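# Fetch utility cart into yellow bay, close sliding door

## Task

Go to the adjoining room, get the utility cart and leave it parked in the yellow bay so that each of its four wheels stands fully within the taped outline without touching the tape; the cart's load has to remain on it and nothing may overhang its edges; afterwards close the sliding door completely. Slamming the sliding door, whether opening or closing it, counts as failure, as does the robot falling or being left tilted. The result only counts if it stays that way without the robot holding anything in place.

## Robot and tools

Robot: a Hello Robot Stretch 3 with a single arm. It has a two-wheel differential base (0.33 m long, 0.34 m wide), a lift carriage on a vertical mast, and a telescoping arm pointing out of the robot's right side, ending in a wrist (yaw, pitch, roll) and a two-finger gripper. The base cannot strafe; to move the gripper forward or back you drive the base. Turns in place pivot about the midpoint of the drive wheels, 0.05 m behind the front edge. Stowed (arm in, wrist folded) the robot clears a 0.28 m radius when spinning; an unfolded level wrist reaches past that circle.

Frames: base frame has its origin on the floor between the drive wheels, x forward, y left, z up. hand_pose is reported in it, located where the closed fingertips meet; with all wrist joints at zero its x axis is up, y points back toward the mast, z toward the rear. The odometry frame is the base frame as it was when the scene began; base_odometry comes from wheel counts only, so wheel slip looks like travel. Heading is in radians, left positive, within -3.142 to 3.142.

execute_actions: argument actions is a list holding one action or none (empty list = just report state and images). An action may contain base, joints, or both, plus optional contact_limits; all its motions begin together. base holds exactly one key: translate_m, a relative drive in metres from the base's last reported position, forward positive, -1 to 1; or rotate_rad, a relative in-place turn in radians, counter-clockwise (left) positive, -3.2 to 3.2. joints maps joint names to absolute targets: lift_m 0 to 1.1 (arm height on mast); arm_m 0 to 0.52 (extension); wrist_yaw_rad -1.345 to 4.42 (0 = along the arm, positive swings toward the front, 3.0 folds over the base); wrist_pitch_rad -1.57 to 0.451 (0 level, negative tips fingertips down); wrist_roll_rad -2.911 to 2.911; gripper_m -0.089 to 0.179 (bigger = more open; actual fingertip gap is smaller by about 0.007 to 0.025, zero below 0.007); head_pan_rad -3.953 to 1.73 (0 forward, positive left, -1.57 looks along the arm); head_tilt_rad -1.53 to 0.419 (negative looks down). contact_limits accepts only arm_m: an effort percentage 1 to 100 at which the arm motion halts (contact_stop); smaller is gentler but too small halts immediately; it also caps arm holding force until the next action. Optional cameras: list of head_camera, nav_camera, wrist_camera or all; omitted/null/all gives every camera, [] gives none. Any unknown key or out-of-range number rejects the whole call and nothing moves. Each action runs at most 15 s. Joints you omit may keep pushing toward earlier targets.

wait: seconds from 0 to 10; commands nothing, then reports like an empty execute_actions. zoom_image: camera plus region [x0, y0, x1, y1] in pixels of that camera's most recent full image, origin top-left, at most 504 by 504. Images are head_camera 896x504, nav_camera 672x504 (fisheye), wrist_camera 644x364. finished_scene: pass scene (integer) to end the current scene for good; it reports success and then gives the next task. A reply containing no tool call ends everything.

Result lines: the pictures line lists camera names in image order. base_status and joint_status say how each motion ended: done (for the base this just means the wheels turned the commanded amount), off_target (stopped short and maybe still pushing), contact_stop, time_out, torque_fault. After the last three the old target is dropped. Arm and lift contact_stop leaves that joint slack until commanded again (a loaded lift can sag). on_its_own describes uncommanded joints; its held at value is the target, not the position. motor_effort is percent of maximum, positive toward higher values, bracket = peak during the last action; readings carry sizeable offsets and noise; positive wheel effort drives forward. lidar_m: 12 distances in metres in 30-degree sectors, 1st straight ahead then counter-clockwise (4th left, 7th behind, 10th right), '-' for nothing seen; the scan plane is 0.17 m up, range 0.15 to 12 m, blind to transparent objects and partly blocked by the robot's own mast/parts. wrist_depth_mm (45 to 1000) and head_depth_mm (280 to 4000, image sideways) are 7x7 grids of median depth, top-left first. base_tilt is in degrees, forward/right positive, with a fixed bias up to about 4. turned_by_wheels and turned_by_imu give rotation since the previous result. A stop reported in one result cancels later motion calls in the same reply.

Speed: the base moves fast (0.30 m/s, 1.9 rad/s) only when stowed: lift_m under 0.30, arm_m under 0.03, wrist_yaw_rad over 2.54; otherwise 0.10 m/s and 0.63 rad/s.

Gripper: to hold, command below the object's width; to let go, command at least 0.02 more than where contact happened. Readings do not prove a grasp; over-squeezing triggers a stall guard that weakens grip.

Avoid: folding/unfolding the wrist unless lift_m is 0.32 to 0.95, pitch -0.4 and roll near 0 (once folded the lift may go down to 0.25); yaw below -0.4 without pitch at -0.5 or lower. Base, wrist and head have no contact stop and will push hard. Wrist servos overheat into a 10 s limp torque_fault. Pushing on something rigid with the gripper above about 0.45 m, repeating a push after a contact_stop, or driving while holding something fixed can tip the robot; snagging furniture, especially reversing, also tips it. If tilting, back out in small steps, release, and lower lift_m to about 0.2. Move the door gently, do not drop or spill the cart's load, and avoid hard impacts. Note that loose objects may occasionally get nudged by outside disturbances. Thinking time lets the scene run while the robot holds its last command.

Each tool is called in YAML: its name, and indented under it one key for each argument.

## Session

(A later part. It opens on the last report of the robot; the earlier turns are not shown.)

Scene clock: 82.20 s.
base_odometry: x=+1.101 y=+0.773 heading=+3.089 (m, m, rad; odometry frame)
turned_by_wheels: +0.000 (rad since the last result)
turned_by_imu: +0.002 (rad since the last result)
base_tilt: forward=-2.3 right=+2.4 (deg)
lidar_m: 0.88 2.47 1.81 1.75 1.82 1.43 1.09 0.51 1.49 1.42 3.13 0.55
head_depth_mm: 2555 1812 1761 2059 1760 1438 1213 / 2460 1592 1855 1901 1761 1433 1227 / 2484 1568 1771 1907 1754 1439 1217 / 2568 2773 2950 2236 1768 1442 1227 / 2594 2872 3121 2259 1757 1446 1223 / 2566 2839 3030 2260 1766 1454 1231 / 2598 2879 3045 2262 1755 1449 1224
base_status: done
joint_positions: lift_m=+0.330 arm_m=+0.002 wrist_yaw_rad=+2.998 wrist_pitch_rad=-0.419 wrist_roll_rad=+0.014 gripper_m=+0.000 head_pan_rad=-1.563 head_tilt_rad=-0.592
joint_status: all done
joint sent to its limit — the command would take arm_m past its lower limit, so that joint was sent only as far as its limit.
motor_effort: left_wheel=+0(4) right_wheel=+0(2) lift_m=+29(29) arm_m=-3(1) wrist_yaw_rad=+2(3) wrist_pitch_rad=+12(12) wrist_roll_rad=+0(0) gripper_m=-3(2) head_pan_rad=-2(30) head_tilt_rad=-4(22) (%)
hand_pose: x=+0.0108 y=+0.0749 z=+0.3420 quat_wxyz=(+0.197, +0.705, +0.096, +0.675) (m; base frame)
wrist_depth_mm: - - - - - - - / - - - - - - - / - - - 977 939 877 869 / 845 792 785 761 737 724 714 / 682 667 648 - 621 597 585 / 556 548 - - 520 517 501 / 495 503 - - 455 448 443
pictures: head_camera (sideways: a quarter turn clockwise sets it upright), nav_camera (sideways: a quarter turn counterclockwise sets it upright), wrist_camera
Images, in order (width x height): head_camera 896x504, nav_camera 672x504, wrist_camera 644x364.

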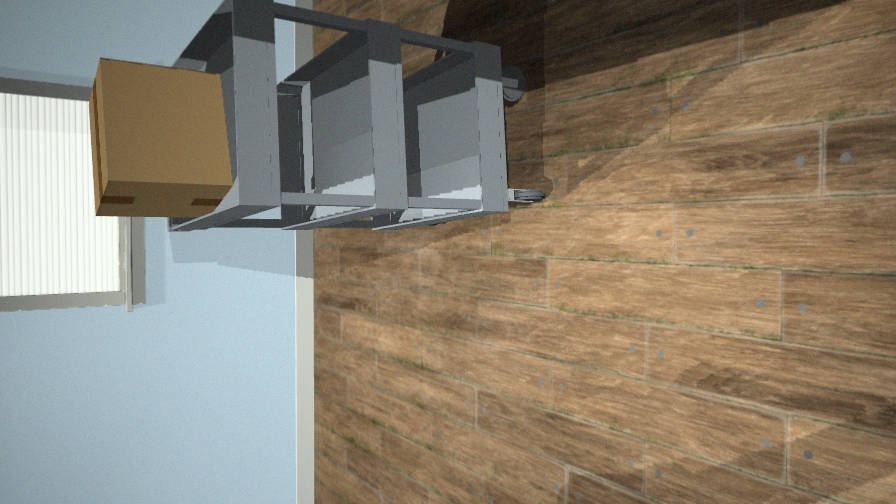

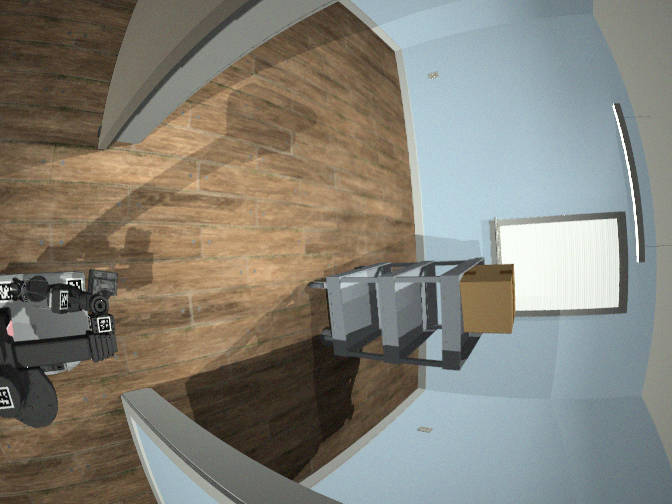

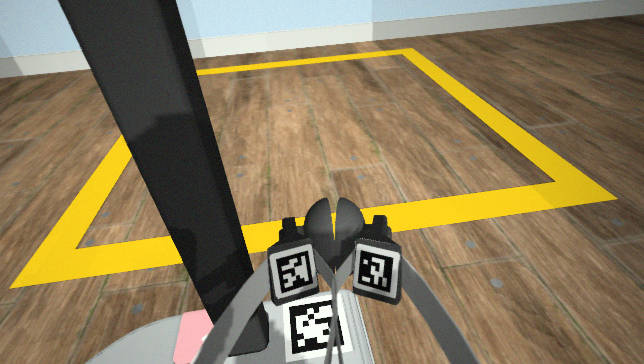

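execute_actions:
  actions:
    - {"base":{"rotate_rad":-1.505},"joints":{"lift_m":0.29,"head_pan_rad":-0.3,"head_tilt_rad":-0.6}}
  cameras: []

execute_actions:
  actions:
    - {"base":{"translate_m":1.0}}

Scene clock: 125.30 s.
base_odometry: x=+1.101 y=+0.773 heading=+1.584 (m, m, rad; odometry frame)
turned_by_wheels: -1.505 (rad since the last result)
turned_by_imu: -1.507 (rad since the last result)
base_tilt: forward=-2.4 right=+2.4 (deg)
lidar_m: 1.41 3.16 0.55 1.22 2.30 1.78 1.74 1.83 1.41 0.85 0.51 1.45
head_depth_mm: 2425 2551 2645 2234 1748 1427 1211 / 2721 2947 2987 2188 1730 1439 1220 / 2671 2904 2657 2079 1757 1440 1220 / 2547 1646 1878 1988 1754 1425 1223 / 2481 1568 1775 1868 1752 1453 1226 / 2467 1856 2804 2248 1760 1446 1234 / 2454 2719 2960 2265 1757 1444 1227
base_status: done
joint_positions: lift_m=+0.291 arm_m=+0.002 wrist_yaw_rad=+2.999 wrist_pitch_rad=-0.418 wrist_roll_rad=+0.014 gripper_m=+0.000 head_pan_rad=-0.307 head_tilt_rad=-0.593
joint_status: all done
motor_effort: left_wheel=+2(8) right_wheel=-3(6) lift_m=+11(26) arm_m=-3(3) wrist_yaw_rad=+2(2) wrist_pitch_rad=+11(12) wrist_roll_rad=+0(0) gripper_m=-3(2) head_pan_rad=+4(49) head_tilt_rad=-4(4) (%)
hand_pose: x=+0.0107 y=+0.0750 z=+0.3032 quat_wxyz=(+0.197, +0.705, +0.096, +0.675) (m; base frame)
wrist_depth_mm: - - - - 641 549 - / - - - - 679 612 - / 990 911 896 880 716 708 801 / 745 737 722 700 671 668 632 / 613 609 581 - 564 552 531 / 518 523 - - 474 469 469 / 462 - - - 422 415 399
pictures: none
No camera images: the call's "cameras" was empty. Leave "cameras" out to get every camera's image.

Scene clock: 130.47 s.
base_odometry: x=+1.088 y=+1.773 heading=+1.584 (m, m, rad; odometry frame)
turned_by_wheels: +0.000 (rad since the last result)
turned_by_imu: -0.001 (rad since the last result)
base_tilt: forward=-2.3 right=+2.3 (deg)
lidar_m: 0.60 2.15 2.36 1.83 0.78 0.75 2.74 0.78 0.92 1.45 0.58 0.43
head_depth_mm: 1868 1994 893 858 653 906 1100 / 1819 850 799 853 634 913 1061 / 1773 855 739 811 678 848 910 / 1739 865 763 821 1021 965 1151 / 1705 1842 1029 1244 1663 1439 1227 / 1659 1834 2051 2206 1753 1439 1228 / 1649 1788 2004 2178 1774 1455 1225
base_status: done
joint_positions: lift_m=+0.291 arm_m=+0.002 wrist_yaw_rad=+2.999 wrist_pitch_rad=-0.418 wrist_roll_rad=+0.014 gripper_m=+0.000 head_pan_rad=-0.307 head_tilt_rad=-0.593
joint_status: not commanded
motor_effort: left_wheel=+2(7) right_wheel=-3(6) lift_m=+12(11) arm_m=-2(3) wrist_yaw_rad=+1(2) wrist_pitch_rad=+11(11) wrist_roll_rad=-1(1) gripper_m=-2(3) head_pan_rad=+4(4) head_tilt_rad=-3(4) (%)
hand_pose: x=+0.0107 y=+0.0750 z=+0.3032 quat_wxyz=(+0.197, +0.705, +0.096, +0.675) (m; base frame)
wrist_depth_mm: 760 - - - - - - / 769 - - - - - - / 748 876 906 879 846 835 793 / 717 733 716 714 677 665 644 / 618 604 611 - 559 545 541 / 515 518 - - 478 475 466 / 456 - - - 423 417 403
pictures: head_camera (sideways: a quarter turn clockwise sets it upright), nav_camera (sideways: a quarter turn counterclockwise sets it upright), wrist_camera
Images, in order (width x height): head_camera 896x504, nav_camera 672x504, wrist_camera 644x364.

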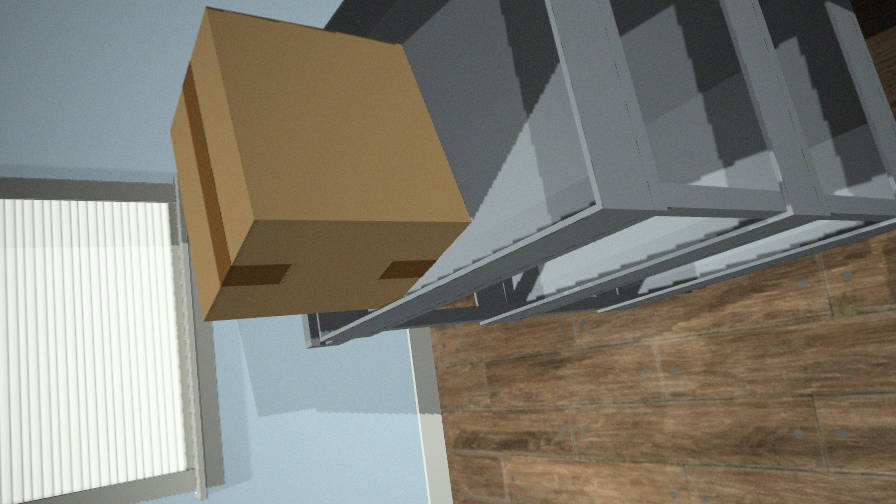

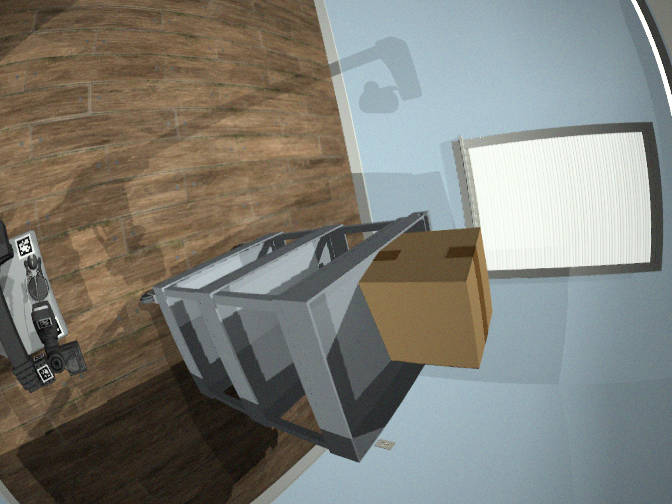

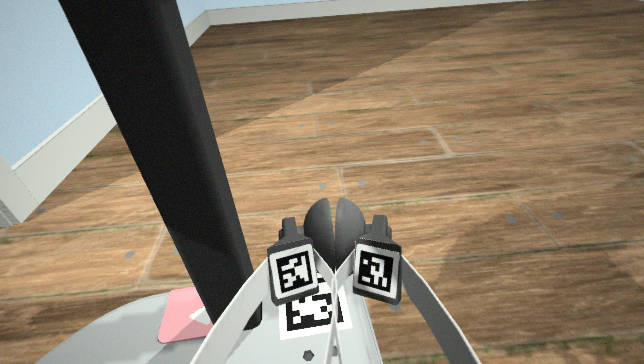

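execute_actions:
  actions:
    - {"base":{"translate_m":0.15},"joints":{"lift_m":0.34}}
  cameras: []

execute_actions:
  actions:
    - {"base":{"rotate_rad":-0.616},"joints":{"wrist_yaw_rad":2.2,"head_pan_rad":-0.2,"head_tilt_rad":-0.9}}

Scene clock: 138.27 s.
base_odometry: x=+1.086 y=+1.923 heading=+1.584 (m, m, rad; odometry frame)
turned_by_wheels: +0.000 (rad since the last result)
turned_by_imu: +0.001 (rad since the last result)
base_tilt: forward=-2.4 right=+2.4 (deg)
lidar_m: 0.59 2.00 2.35 2.29 0.99 0.87 2.89 0.90 1.15 1.46 0.36 0.30
head_depth_mm: 1710 1823 638 756 673 555 756 / 1685 1782 597 681 677 555 557 / 1626 1750 595 655 677 570 757 / 1613 1745 684 766 972 967 1147 / 1569 1742 1907 2078 1708 1436 1223 / 1540 1684 1912 2107 1754 1442 1226 / 1523 1681 1860 2050 1767 1452 1224
base_status: done
joint_positions: lift_m=+0.339 arm_m=+0.002 wrist_yaw_rad=+2.999 wrist_pitch_rad=-0.418 wrist_roll_rad=+0.014 gripper_m=+0.000 head_pan_rad=-0.307 head_tilt_rad=-0.593
joint_status: all done
motor_effort: left_wheel=+2(8) right_wheel=-3(6) lift_m=+29(30) arm_m=-2(3) wrist_yaw_rad=+1(1) wrist_pitch_rad=+11(11) wrist_roll_rad=+0(1) gripper_m=-2(2) head_pan_rad=+4(5) head_tilt_rad=-4(4) (%)
hand_pose: x=+0.0106 y=+0.0751 z=+0.3521 quat_wxyz=(+0.197, +0.705, +0.096, +0.675) (m; base frame)
wrist_depth_mm: 976 - - - - - - / 987 - - - - - - / 934 - - - 925 922 878 / 806 841 788 779 744 731 737 / 691 684 679 - 618 606 608 / 560 563 - - 532 523 517 / 500 505 - - 473 460 448
pictures: none
No camera images: the call's "cameras" was empty. Leave "cameras" out to get every camera's image.

Scene clock: 140.23 s.
base_odometry: x=+1.086 y=+1.923 heading=+0.968 (m, m, rad; odometry frame)
turned_by_wheels: -0.616 (rad since the last result)
turned_by_imu: -0.618 (rad since the last result)
base_tilt: forward=-2.4 right=+2.3 (deg)
lidar_m: 0.30 0.45 1.94 2.40 2.32 1.07 0.87 2.89 0.90 1.05 1.47 0.40
head_depth_mm: 1496 1673 1748 1600 1395 1235 1103 / 1622 1742 720 969 1345 1239 1106 / 1797 823 726 658 941 1226 1108 / 2002 839 726 604 885 1112 1128 / 688 762 730 620 582 1049 1116 / 583 651 698 621 898 1226 1119 / 535 565 645 654 1296 1253 1114
base_status: done
joint_positions: lift_m=+0.339 arm_m=+0.002 wrist_yaw_rad=+2.202 wrist_pitch_rad=-0.418 wrist_roll_rad=+0.014 gripper_m=+0.000 head_pan_rad=-0.207 head_tilt_rad=-0.889
joint_status: all done
motor_effort: left_wheel=+2(5) right_wheel=-3(6) lift_m=+30(30) arm_m=-2(2) wrist_yaw_rad=-2(2) wrist_pitch_rad=+11(11) wrist_roll_rad=-1(1) gripper_m=-2(3) head_pan_rad=+4(17) head_tilt_rad=-7(32) (%)
hand_pose: x=+0.1599 y=-0.0148 z=+0.3521 quat_wxyz=(+0.443, +0.687, -0.185, +0.546) (m; base frame)
wrist_depth_mm: - - - - - - - / - - - - 773 809 - / - - - 981 611 615 587 / 864 817 811 771 446 502 488 / 672 679 656 - 362 364 347 / 575 564 564 525 417 503 486 / 499 499 477 476 458 463 454
pictures: head_camera (sideways: a quarter turn clockwise sets it upright), nav_camera (sideways: a quarter turn counterclockwise sets it upright), wrist_camera
Images, in order (width x height): head_camera 896x504, nav_camera 672x504, wrist_camera 644x364.

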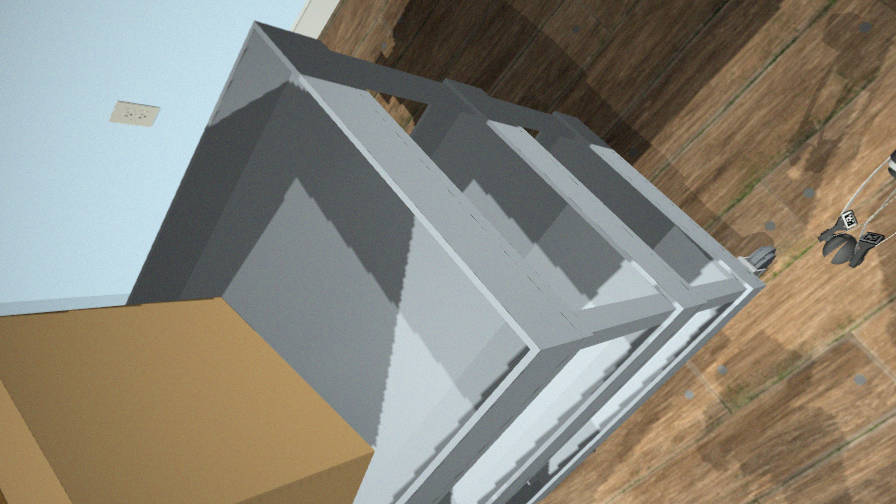

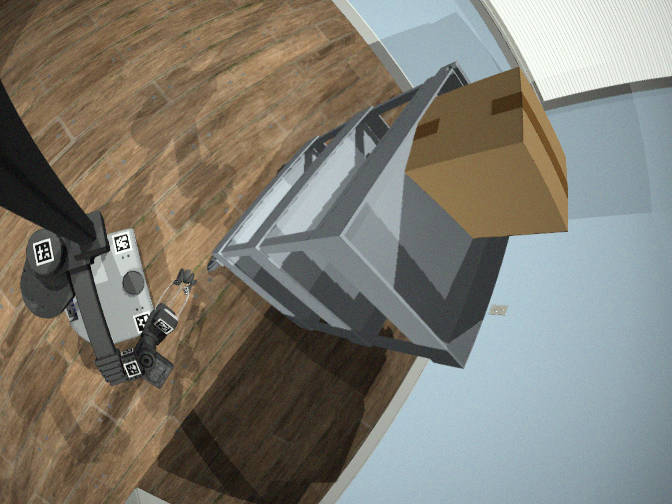

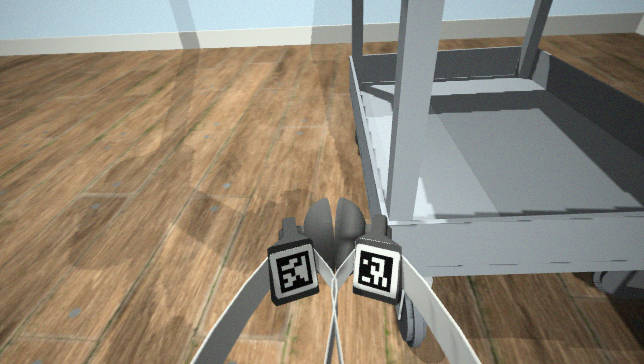

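execute_actions:
  actions:
    - {"joints":{"wrist_yaw_rad":1.57,"wrist_pitch_rad":0.0,"wrist_roll_rad":1.57,"lift_m":0.40,"gripper_m":0.17,"arm_m":0.02}}

Scene clock: 147.37 s.
base_odometry: x=+1.086 y=+1.923 heading=+0.968 (m, m, rad; odometry frame)
turned_by_wheels: +0.000 (rad since the last result)
turned_by_imu: +0.001 (rad since the last result)
base_tilt: forward=-2.4 right=+2.3 (deg)
lidar_m: 0.30 0.45 1.94 2.40 2.32 1.07 0.87 2.89 0.90 1.05 1.47 0.40
head_depth_mm: 1473 1668 1741 1606 1395 1230 1118 / 1621 1728 720 972 1343 1255 1111 / 1785 822 724 658 939 1227 1111 / 1982 839 727 604 889 1103 1112 / 689 766 731 618 583 1051 1109 / 586 649 698 620 896 1232 1118 / 537 567 645 653 1307 1251 1122
base_status: not commanded
joint_positions: lift_m=+0.399 arm_m=+0.020 wrist_yaw_rad=+1.572 wrist_pitch_rad=-0.022 wrist_roll_rad=+1.568 gripper_m=+0.170 head_pan_rad=-0.207 head_tilt_rad=-0.889
joint_status: all done
motor_effort: left_wheel=+2(3) right_wheel=-3(3) lift_m=+30(30) arm_m=+4(4) wrist_yaw_rad=-3(4) wrist_pitch_rad=+14(15) wrist_roll_rad=+0(2) gripper_m=+0(98) head_pan_rad=+5(4) head_tilt_rad=-6(7) (%)
hand_pose: x=+0.2343 y=-0.1643 z=+0.5082 quat_wxyz=(+0.009, +0.708, -0.707, -0.007) (m; base frame)
wrist_depth_mm: - - - - - 721 534 / 438 457 - 415 - 577 417 / 391 471 - 384 - 613 388 / 367 469 960 354 957 632 358 / 341 432 919 331 976 718 339 / 316 - - 310 - 691 - / 337 454 812 292 791 661 452
pictures: head_camera (sideways: a quarter turn clockwise sets it upright), nav_camera (sideways: a quarter turn counterclockwise sets it upright), wrist_camera
Images, in order (width x height): head_camera 896x504, nav_camera 672x504, wrist_camera 644x364.

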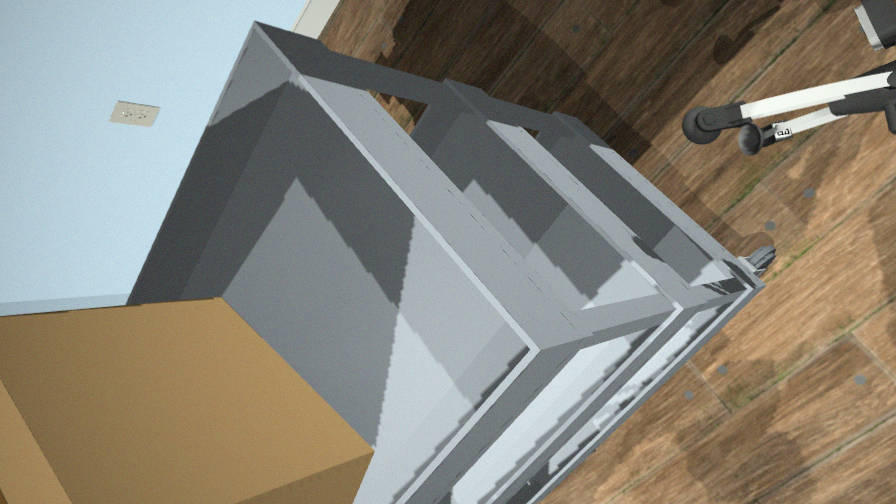

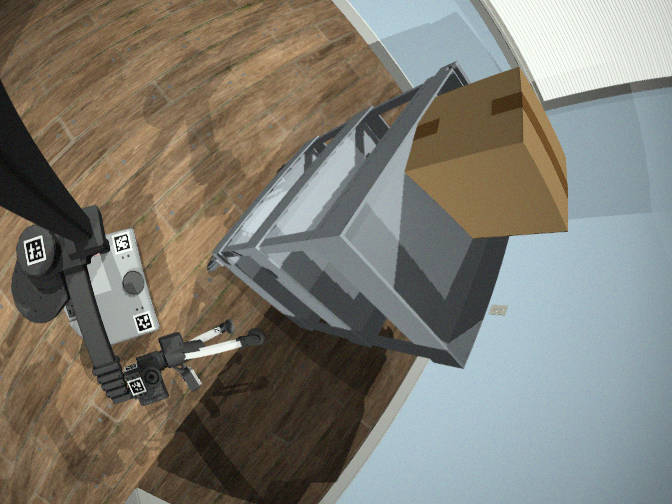

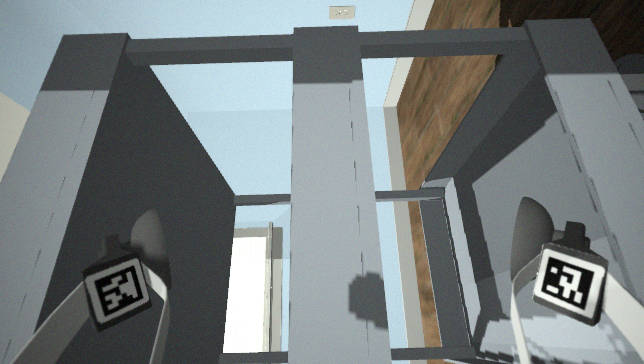

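execute_actions:
  actions:
    - {"base":{"translate_m":0.17}}

Scene clock: 152.77 s.
base_odometry: x=+1.182 y=+2.063 heading=+0.969 (m, m, rad; odometry frame)
turned_by_wheels: +0.000 (rad since the last result)
turned_by_imu: +0.000 (rad since the last result)
base_tilt: forward=-2.4 right=+2.4 (deg)
lidar_m: 0.15 0.17 1.79 2.43 2.40 1.29 1.04 3.03 0.98 1.25 1.38 0.19
head_depth_mm: 1398 1563 1621 623 1334 1224 1116 / 1513 1737 675 611 565 1175 1107 / 1687 1883 707 613 533 758 1095 / 1875 2034 724 618 535 481 736 / 528 569 654 618 536 475 1069 / 493 483 543 595 538 500 1116 / 496 427 467 538 549 1228 1121
base_status: done
joint_positions: lift_m=+0.399 arm_m=+0.020 wrist_yaw_rad=+1.572 wrist_pitch_rad=-0.022 wrist_roll_rad=+1.569 gripper_m=+0.170 head_pan_rad=-0.207 head_tilt_rad=-0.889
joint_status: not commanded
motor_effort: left_wheel=+2(5) right_wheel=-3(3) lift_m=+30(30) arm_m=+4(4) wrist_yaw_rad=-2(2) wrist_pitch_rad=+14(14) wrist_roll_rad=+0(1) gripper_m=+1(1) head_pan_rad=+4(6) head_tilt_rad=-6(7) (%)
hand_pose: x=+0.2343 y=-0.1644 z=+0.5082 quat_wxyz=(+0.009, +0.707, -0.707, -0.007) (m; base frame)
wrist_depth_mm: 297 298 299 262 296 776 340 / 334 - - 240 - 876 394 / 332 472 - 222 - 577 420 / 330 476 - 204 803 635 425 / 329 433 804 192 196 721 402 / 315 - - 178 181 692 - / 337 459 - 169 169 653 452
pictures: head_camera (sideways: a quarter turn clockwise sets it upright), nav_camera (sideways: a quarter turn counterclockwise sets it upright), wrist_camera
Images, in order (width x height): head_camera 896x504, nav_camera 672x504, wrist_camera 644x364.

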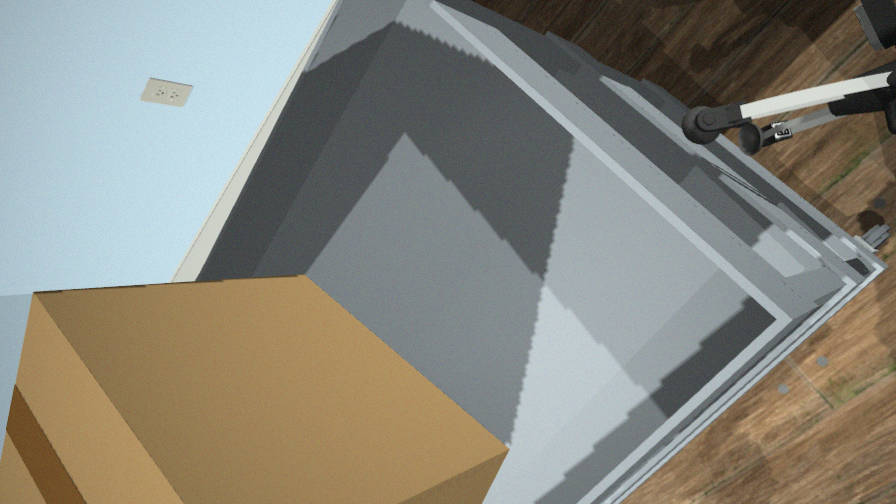

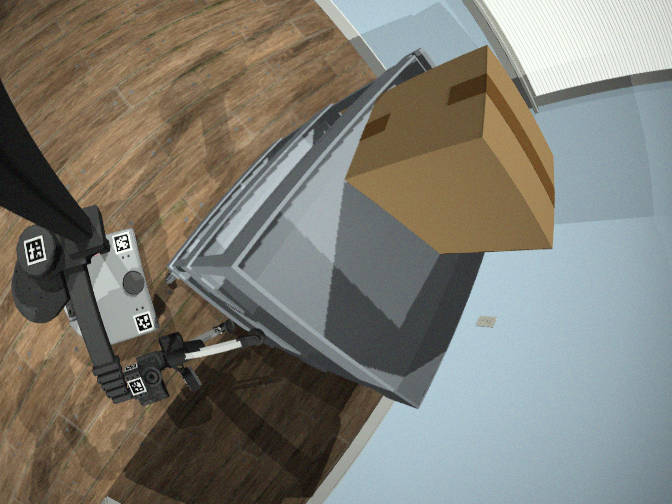

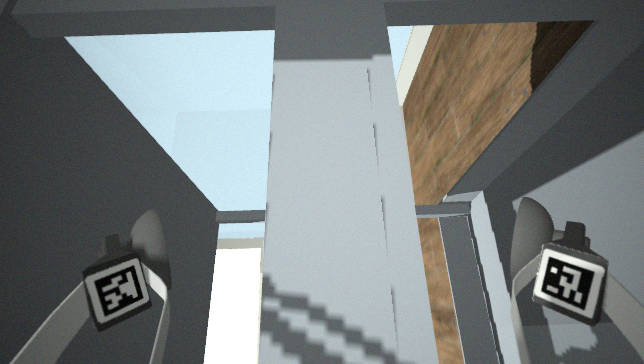

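execute_actions:
  actions: []

Scene clock: 170.47 s.
base_odometry: x=+1.182 y=+2.063 heading=+0.969 (m, m, rad; odometry frame)
turned_by_wheels: +0.000 (rad since the last result)
turned_by_imu: +0.000 (rad since the last result)
base_tilt: forward=-2.4 right=+2.3 (deg)
lidar_m: 0.15 0.17 1.79 2.42 2.41 1.29 1.04 3.03 0.98 1.25 1.38 0.18
head_depth_mm: 1386 1561 1617 624 1341 1230 1119 / 1524 1741 675 614 564 1176 1110 / 1676 1907 705 613 534 759 1095 / 1887 2065 725 615 535 481 737 / 528 568 655 616 535 475 1069 / 493 483 544 594 538 499 1121 / 496 427 467 538 549 1224 1117
base_status: done
joint_positions: lift_m=+0.399 arm_m=+0.020 wrist_yaw_rad=+1.572 wrist_pitch_rad=-0.022 wrist_roll_rad=+1.569 gripper_m=+0.170 head_pan_rad=-0.207 head_tilt_rad=-0.889
joint_status: not commanded
motor_effort: left_wheel=+2(5) right_wheel=-3(3) lift_m=+29(30) arm_m=+4(4) wrist_yaw_rad=-2(2) wrist_pitch_rad=+13(14) wrist_roll_rad=+0(1) gripper_m=+0(1) head_pan_rad=+5(6) head_tilt_rad=-6(7) (%)
hand_pose: x=+0.2343 y=-0.1644 z=+0.5082 quat_wxyz=(+0.009, +0.707, -0.707, -0.007) (m; base frame)
wrist_depth_mm: 294 296 300 263 295 768 341 / 332 - - 241 - 896 394 / 334 472 - 221 - 561 422 / 331 467 - 205 799 623 426 / 327 440 804 191 197 734 409 / 310 - - 179 182 694 - / 341 462 - 169 169 661 446
pictures: head_camera (sideways: a quarter turn clockwise sets it upright), nav_camera (sideways: a quarter turn counterclockwise sets it upright), wrist_camera
Images, in order (width x height): head_camera 896x504, nav_camera 672x504, wrist_camera 644x364.

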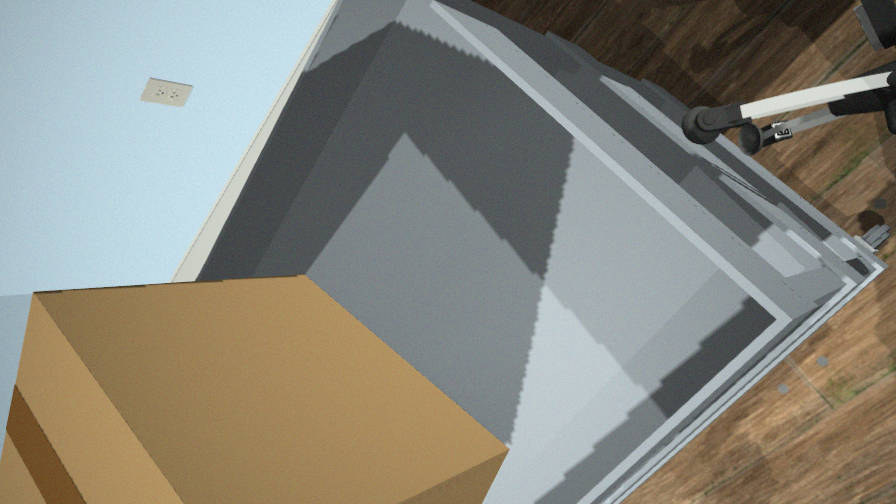

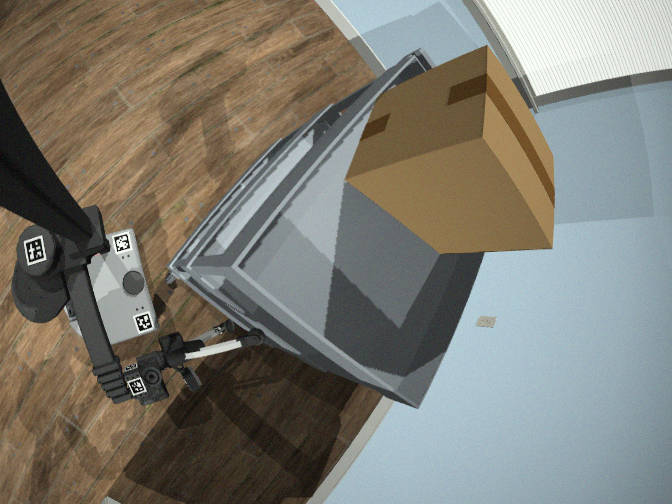

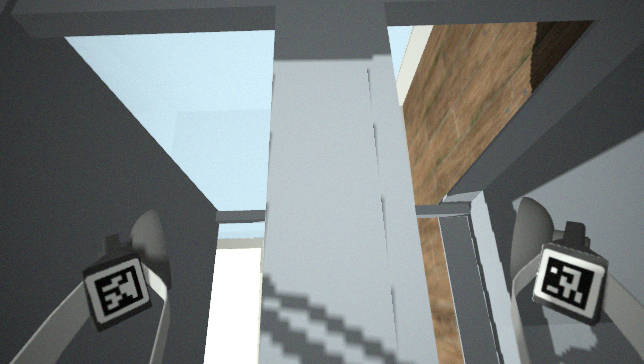

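execute_actions:
  actions:
    - {"base":{"translate_m":0.035}}

Scene clock: 174.40 s.
base_odometry: x=+1.202 y=+2.092 heading=+0.969 (m, m, rad; odometry frame)
turned_by_wheels: +0.000 (rad since the last result)
turned_by_imu: +0.000 (rad since the last result)
base_tilt: forward=-2.4 right=+2.4 (deg)
lidar_m: - 0.16 1.76 2.38 2.43 1.33 1.07 3.07 1.01 1.29 1.36 0.15
head_depth_mm: 1374 1552 1668 609 801 1241 1123 / 1506 1722 671 612 540 1044 1102 / 1663 1904 689 615 533 488 1079 / 1828 2013 707 617 535 473 594 / 507 527 607 620 536 475 445 / 494 449 505 579 538 483 1099 / 495 406 433 491 541 1208 1120
base_status: done
joint_positions: lift_m=+0.399 arm_m=+0.020 wrist_yaw_rad=+1.572 wrist_pitch_rad=-0.022 wrist_roll_rad=+1.569 gripper_m=+0.170 head_pan_rad=-0.207 head_tilt_rad=-0.889
joint_status: not commanded
motor_effort: left_wheel=+2(6) right_wheel=-4(4) lift_m=+29(30) arm_m=+4(5) wrist_yaw_rad=-2(2) wrist_pitch_rad=+13(14) wrist_roll_rad=+0(0) gripper_m=+1(1) head_pan_rad=+5(5) head_tilt_rad=-6(6) (%)
hand_pose: x=+0.2343 y=-0.1644 z=+0.5082 quat_wxyz=(+0.009, +0.707, -0.707, -0.007) (m; base frame)
wrist_depth_mm: 303 - - 224 - 807 343 / 334 - - 204 - 907 382 / 336 - - 189 193 904 418 / 331 468 - 174 177 598 422 / 327 433 712 162 164 703 404 / 313 - 716 152 151 696 - / 342 459 - 143 142 653 449
pictures: head_camera (sideways: a quarter turn clockwise sets it upright), nav_camera (sideways: a quarter turn counterclockwise sets it upright), wrist_camera
Images, in order (width x height): head_camera 896x504, nav_camera 672x504, wrist_camera 644x364.

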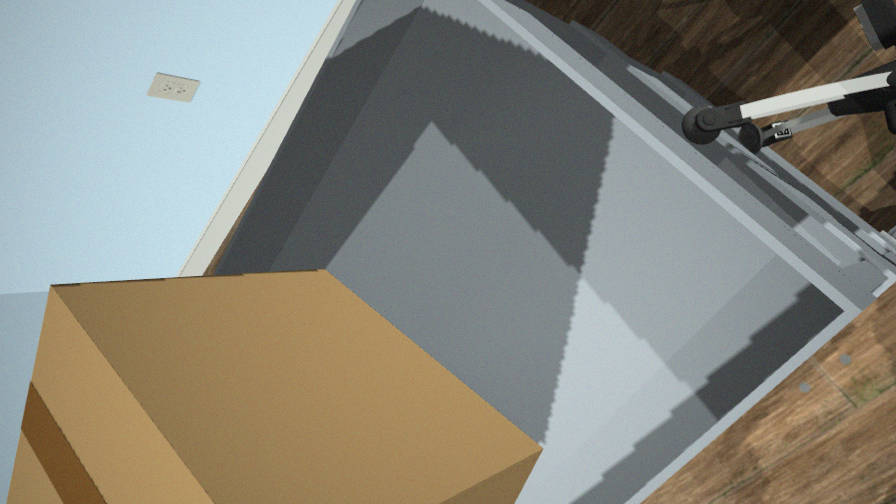

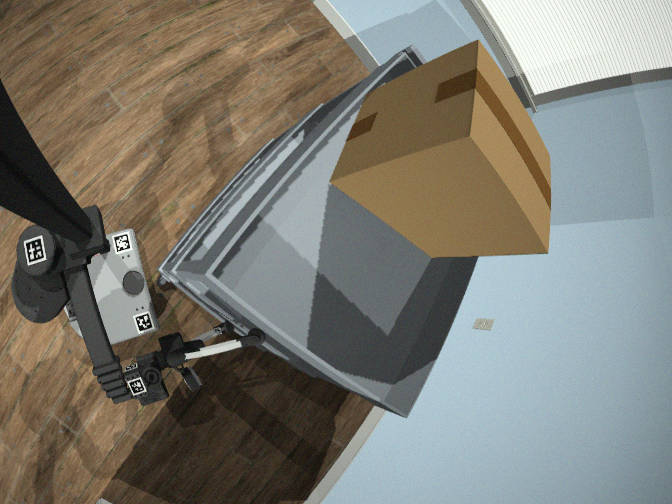

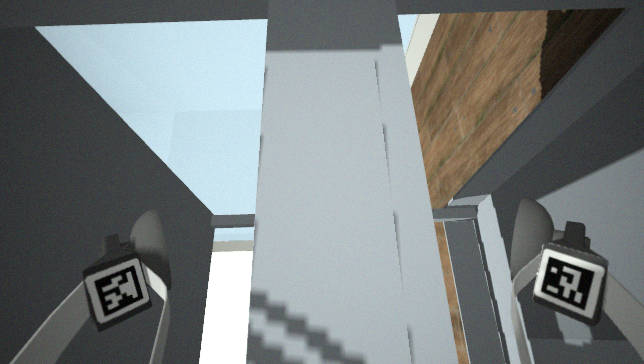

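execute_actions:
  actions:
    - {"joints":{"wrist_yaw_rad":1.78}}
  cameras: ["wrist_camera","nav_camera"]

execute_actions:
  actions:
    - {"joints":{"gripper_m":0.015}}
  cameras: ["wrist_camera","nav_camera"]

Scene clock: 178.20 s.
base_odometry: x=+1.202 y=+2.092 heading=+0.969 (m, m, rad; odometry frame)
turned_by_wheels: +0.000 (rad since the last result)
turned_by_imu: +0.000 (rad since the last result)
base_tilt: forward=-2.3 right=+2.4 (deg)
lidar_m: - 0.16 1.76 2.39 2.42 1.33 1.07 3.06 1.00 1.29 1.36 0.15
head_depth_mm: 1377 1540 1672 611 797 1235 1124 / 1508 1698 673 610 542 1075 1127 / 1663 1928 688 613 534 481 1076 / 1831 2019 707 614 535 473 596 / 508 528 606 618 536 474 444 / 493 449 504 576 537 483 1099 / 495 407 433 493 540 1211 1125
base_status: not commanded
joint_positions: lift_m=+0.399 arm_m=+0.020 wrist_yaw_rad=+1.778 wrist_pitch_rad=-0.022 wrist_roll_rad=+1.569 gripper_m=+0.170 head_pan_rad=-0.207 head_tilt_rad=-0.889
joint_status: all done
motor_effort: left_wheel=+2(2) right_wheel=-3(3) lift_m=+29(30) arm_m=+3(4) wrist_yaw_rad=+3(5) wrist_pitch_rad=+13(13) wrist_roll_rad=+0(0) gripper_m=+1(0) head_pan_rad=+5(4) head_tilt_rad=-6(7) (%)
hand_pose: x=+0.2288 y=-0.1121 z=+0.5082 quat_wxyz=(+0.010, +0.776, -0.630, -0.006) (m; base frame)
wrist_depth_mm: 337 - - 158 159 873 388 / 334 480 - 152 152 563 426 / 335 473 732 146 146 625 423 / 332 477 656 141 141 638 420 / 333 438 654 136 135 712 406 / 312 - 632 131 130 678 - / 343 459 646 127 127 570 453
pictures: nav_camera (sideways: a quarter turn counterclockwise sets it upright), wrist_camera
Images, in order (width x height): nav_camera 672x504, wrist_camera 644x364.

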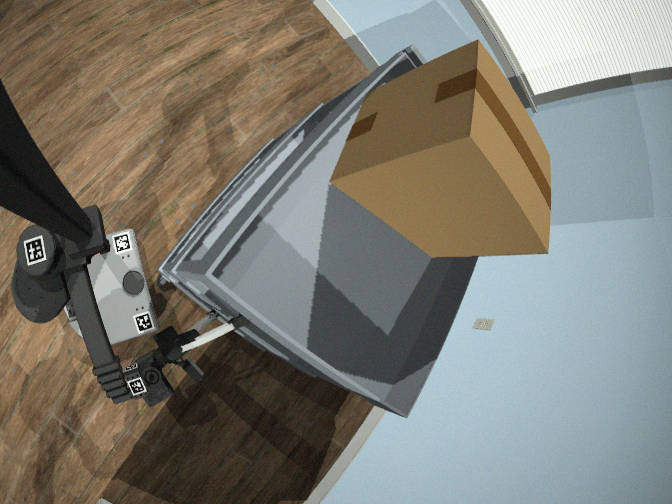

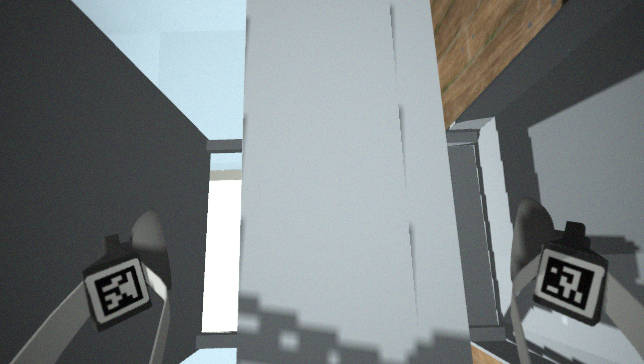

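Scene clock: 180.23 s.
base_odometry: x=+1.202 y=+2.092 heading=+0.969 (m, m, rad; odometry frame)
turned_by_wheels: +0.000 (rad since the last result)
turned_by_imu: +0.000 (rad since the last result)
base_tilt: forward=-2.3 right=+2.4 (deg)
lidar_m: - 0.16 1.76 2.39 2.43 1.33 1.07 3.06 1.00 1.29 1.36 0.15
head_depth_mm: 1376 1550 1658 612 800 1239 1120 / 1507 1717 673 611 542 1074 1122 / 1651 1920 692 615 532 481 1077 / 1840 2013 708 617 535 472 595 / 506 528 608 616 537 475 445 / 494 450 505 578 538 484 1104 / 495 407 433 492 540 1209 1123
base_status: not commanded
joint_positions: lift_m=+0.399 arm_m=+0.020 wrist_yaw_rad=+1.778 wrist_pitch_rad=-0.029 wrist_roll_rad=+1.573 gripper_m=+0.017 head_pan_rad=-0.207 head_tilt_rad=-0.889
joint_status: all done
motor_effort: left_wheel=+2(3) right_wheel=-3(3) lift_m=+30(29) arm_m=+4(4) wrist_yaw_rad=+3(3) wrist_pitch_rad=+17(24) wrist_roll_rad=-1(1) gripper_m=-49(100) head_pan_rad=+4(4) head_tilt_rad=-6(7) (%)
hand_pose: x=+0.2286 y=-0.1120 z=+0.5065 quat_wxyz=(+0.011, +0.776, -0.630, -0.010) (m; base frame)
wrist_depth_mm: 343 - - 157 159 871 395 / 339 527 - 152 152 561 412 / 336 485 667 146 147 625 418 / 335 480 661 141 140 622 422 / 332 477 137 137 136 552 420 / 326 440 132 131 131 - 419 / 325 504 637 127 127 605 408
pictures: nav_camera (sideways: a quarter turn counterclockwise sets it upright), wrist_camera
Images, in order (width x height): nav_camera 672x504, wrist_camera 644x364.

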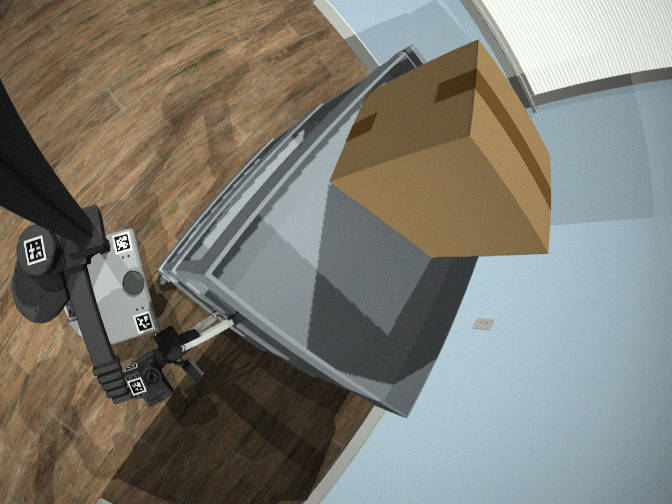

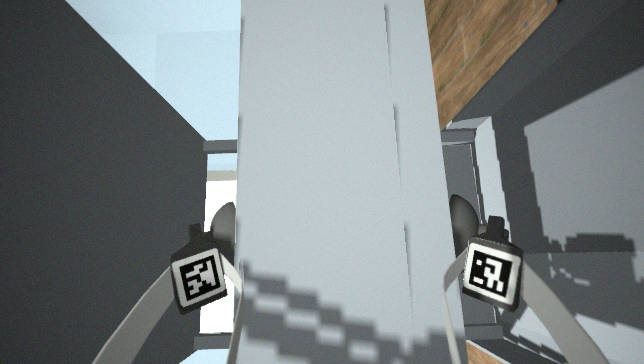

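Gripped. Tow backward.

execute_actions:
  actions:
    - {"base":{"translate_m":-0.25}}
  cameras: ["head_camera","nav_camera"]

Scene clock: 184.67 s.
base_odometry: x=+1.061 y=+1.886 heading=+0.969 (m, m, rad; odometry frame)
turned_by_wheels: +0.000 (rad since the last result)
turned_by_imu: +0.001 (rad since the last result)
base_tilt: forward=-2.3 right=+2.4 (deg)
lidar_m: 0.16 0.16 1.98 2.37 2.29 1.02 0.82 2.85 0.88 0.99 0.34 0.19
head_depth_mm: 1512 1698 667 609 551 1073 1121 / 1623 1800 705 611 531 804 1123 / 514 583 687 615 534 589 1071 / 487 519 621 615 535 489 984 / 489 469 552 604 535 475 1066 / 492 428 496 593 538 491 1114 / 496 416 543 623 1368 1252 1124
base_status: done
joint_positions: lift_m=+0.399 arm_m=+0.020 wrist_yaw_rad=+1.790 wrist_pitch_rad=-0.044 wrist_roll_rad=+1.576 gripper_m=+0.041 head_pan_rad=-0.207 head_tilt_rad=-0.889
joint_status: not commanded
on_its_own: gripper_m is held at +0.039, not at your +0.015, by its stall guard, which is still easing; wrist_yaw_rad is at rest, and its effort (-13) is outside its rest range (-12 to +12)
motor_effort: left_wheel=+3(5) right_wheel=-9(29) lift_m=+30(30) arm_m=+4(4) wrist_yaw_rad=-13(23) wrist_pitch_rad=+27(27) wrist_roll_rad=-3(7) gripper_m=-34(47) head_pan_rad=+5(5) head_tilt_rad=-7(7) (%)
hand_pose: x=+0.2274 y=-0.1092 z=+0.5025 quat_wxyz=(+0.016, +0.780, -0.625, -0.016) (m; base frame)
wrist_depth_mm: 343 513 130 131 131 563 398 / 340 511 133 133 134 592 403 / 345 501 136 136 137 592 407 / 343 492 139 138 139 614 412 / 340 489 141 141 141 578 416 / 335 452 144 144 144 - 413 / 336 - - 147 148 892 368
pictures: head_camera (sideways: a quarter turn clockwise sets it upright), nav_camera (sideways: a quarter turn counterclockwise sets it upright)
Images, in order (width x height): head_camera 896x504, nav_camera 672x504.

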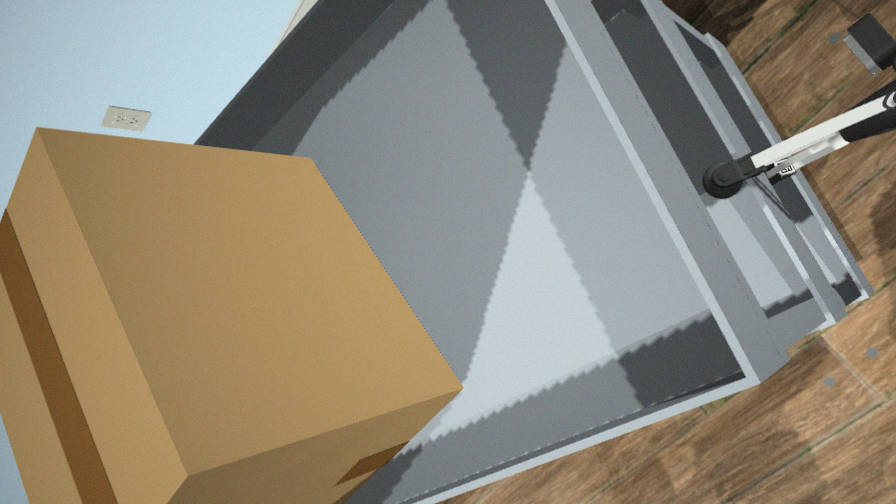

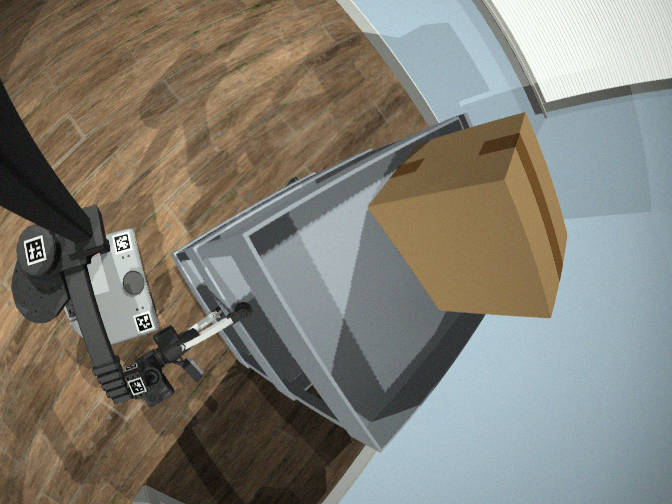

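execute_actions:
  actions:
    - {"base":{"translate_m":-0.25}}
  cameras: ["nav_camera"]

execute_actions:
  actions:
    - {"base":{"rotate_rad":0.25}}
  cameras: ["nav_camera","wrist_camera"]

Scene clock: 198.50 s.
base_odometry: x=+0.919 y=+1.680 heading=+0.969 (m, m, rad; odometry frame)
turned_by_wheels: +0.000 (rad since the last result)
turned_by_imu: +0.002 (rad since the last result)
base_tilt: forward=-2.4 right=+2.3 (deg)
lidar_m: 0.22 2.13 2.20 2.25 2.04 0.71 0.57 2.64 2.33 0.83 0.28 0.22
head_depth_mm: 488 537 662 612 531 777 1071 / 480 518 632 612 533 779 1072 / 483 499 603 613 533 743 1078 / 486 480 579 616 536 759 1077 / 532 641 693 604 535 677 1097 / 2170 2315 1917 1585 1384 1245 1117 / 2028 2215 1939 1621 1414 1249 1120
base_status: done
joint_positions: lift_m=+0.399 arm_m=+0.020 wrist_yaw_rad=+1.743 wrist_pitch_rad=-0.045 wrist_roll_rad=+1.570 gripper_m=+0.058 head_pan_rad=-0.207 head_tilt_rad=-0.889
joint_status: not commanded
on_its_own: wrist_yaw_rad is held at +1.739, not at your +1.780, by its stall guard, which is not easing now; gripper_m is held at +0.056, not at your +0.015, by its stall guard, which is not easing now
motor_effort: left_wheel=+1(2) right_wheel=-6(22) lift_m=+30(30) arm_m=+3(4) wrist_yaw_rad=-5(31) wrist_pitch_rad=+27(27) wrist_roll_rad=-1(2) gripper_m=-26(26) head_pan_rad=+3(4) head_tilt_rad=-6(7) (%)
hand_pose: x=+0.2297 y=-0.1210 z=+0.5023 quat_wxyz=(+0.018, +0.765, -0.643, -0.014) (m; base frame)
wrist_depth_mm: 342 518 97 98 98 525 400 / 349 500 104 105 106 547 402 / 345 503 113 114 115 598 410 / 341 490 124 123 125 556 410 / 346 - 137 136 137 762 395 / 339 - 152 150 153 785 361 / - - - 169 176 885 566
pictures: nav_camera (sideways: a quarter turn counterclockwise sets it upright)
Images, in order (width x height): nav_camera 672x504.

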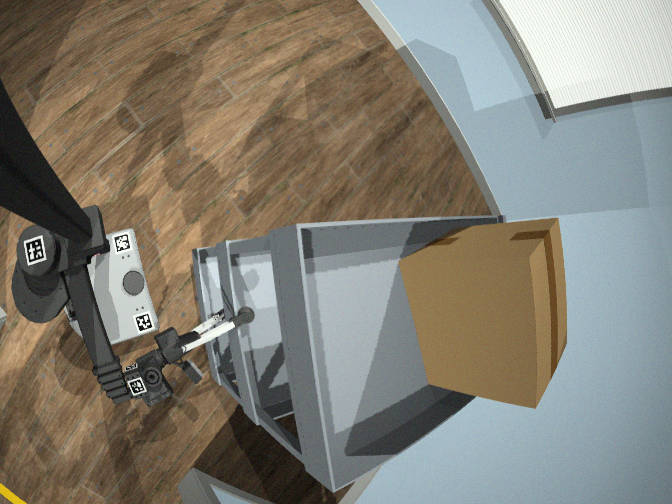

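Scene clock: 199.83 s.
base_odometry: x=+0.919 y=+1.680 heading=+1.219 (m, m, rad; odometry frame)
turned_by_wheels: +0.249 (rad since the last result)
turned_by_imu: +0.248 (rad since the last result)
base_tilt: forward=-2.4 right=+2.3 (deg)
lidar_m: 0.25 2.13 2.43 2.16 1.05 0.57 0.58 2.64 0.83 0.37 0.26 0.24
head_depth_mm: 479 491 588 609 530 744 975 / 481 493 593 614 534 767 1014 / 2193 765 691 613 534 792 1080 / 2169 2322 1805 604 536 798 1094 / 2062 2250 1917 1623 547 1222 1112 / 1973 2196 1906 1628 1421 1244 1118 / 1854 2133 1910 1633 1407 1257 1119
base_status: done
joint_positions: lift_m=+0.399 arm_m=+0.020 wrist_yaw_rad=+1.702 wrist_pitch_rad=-0.038 wrist_roll_rad=+1.558 gripper_m=+0.058 head_pan_rad=-0.207 head_tilt_rad=-0.889
joint_status: not commanded
on_its_own: wrist_yaw_rad is held at +1.739, not at your +1.780, by its stall guard, which is still easing; gripper_m is held at +0.056, not at your +0.015, by its stall guard, which is not easing now
motor_effort: left_wheel=-5(7) right_wheel=+13(21) lift_m=+30(30) arm_m=+0(2) wrist_yaw_rad=+48(48) wrist_pitch_rad=+23(27) wrist_roll_rad=+4(5) gripper_m=-25(26) head_pan_rad=+4(3) head_tilt_rad=-6(6) (%)
hand_pose: x=+0.2316 y=-0.1317 z=+0.5041 quat_wxyz=(+0.019, +0.752, -0.659, -0.007) (m; base frame)
wrist_depth_mm: 346 403 70 70 71 71 394 / 337 437 78 79 79 80 407 / 341 488 89 90 90 96 410 / 342 - 103 103 105 750 395 / 338 - 122 123 124 764 367 / - - 157 151 154 803 585 / 255 257 250 196 247 254 260
pictures: nav_camera (sideways: a quarter turn counterclockwise sets it upright), wrist_camera
Images, in order (width x height): nav_camera 672x504, wrist_camera 644x364.

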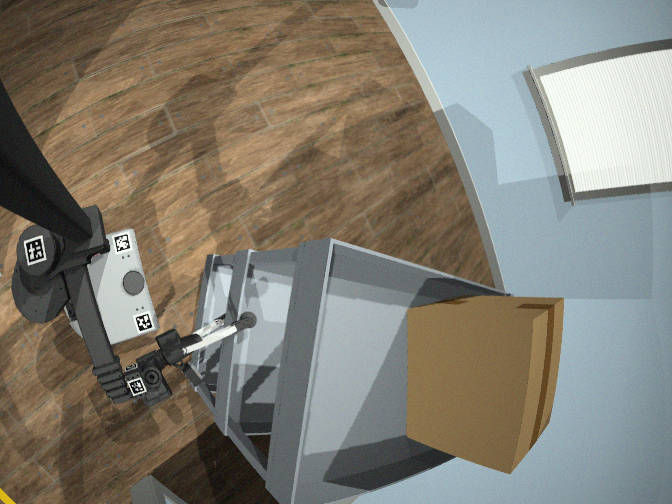

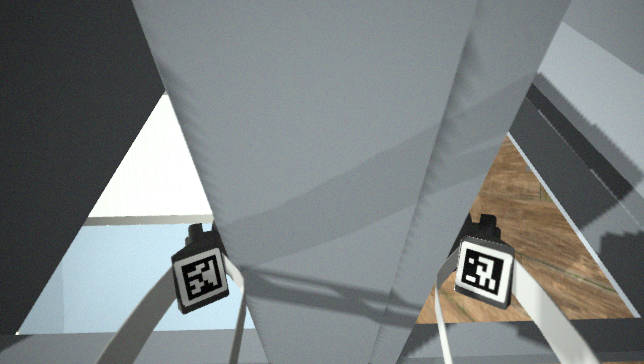

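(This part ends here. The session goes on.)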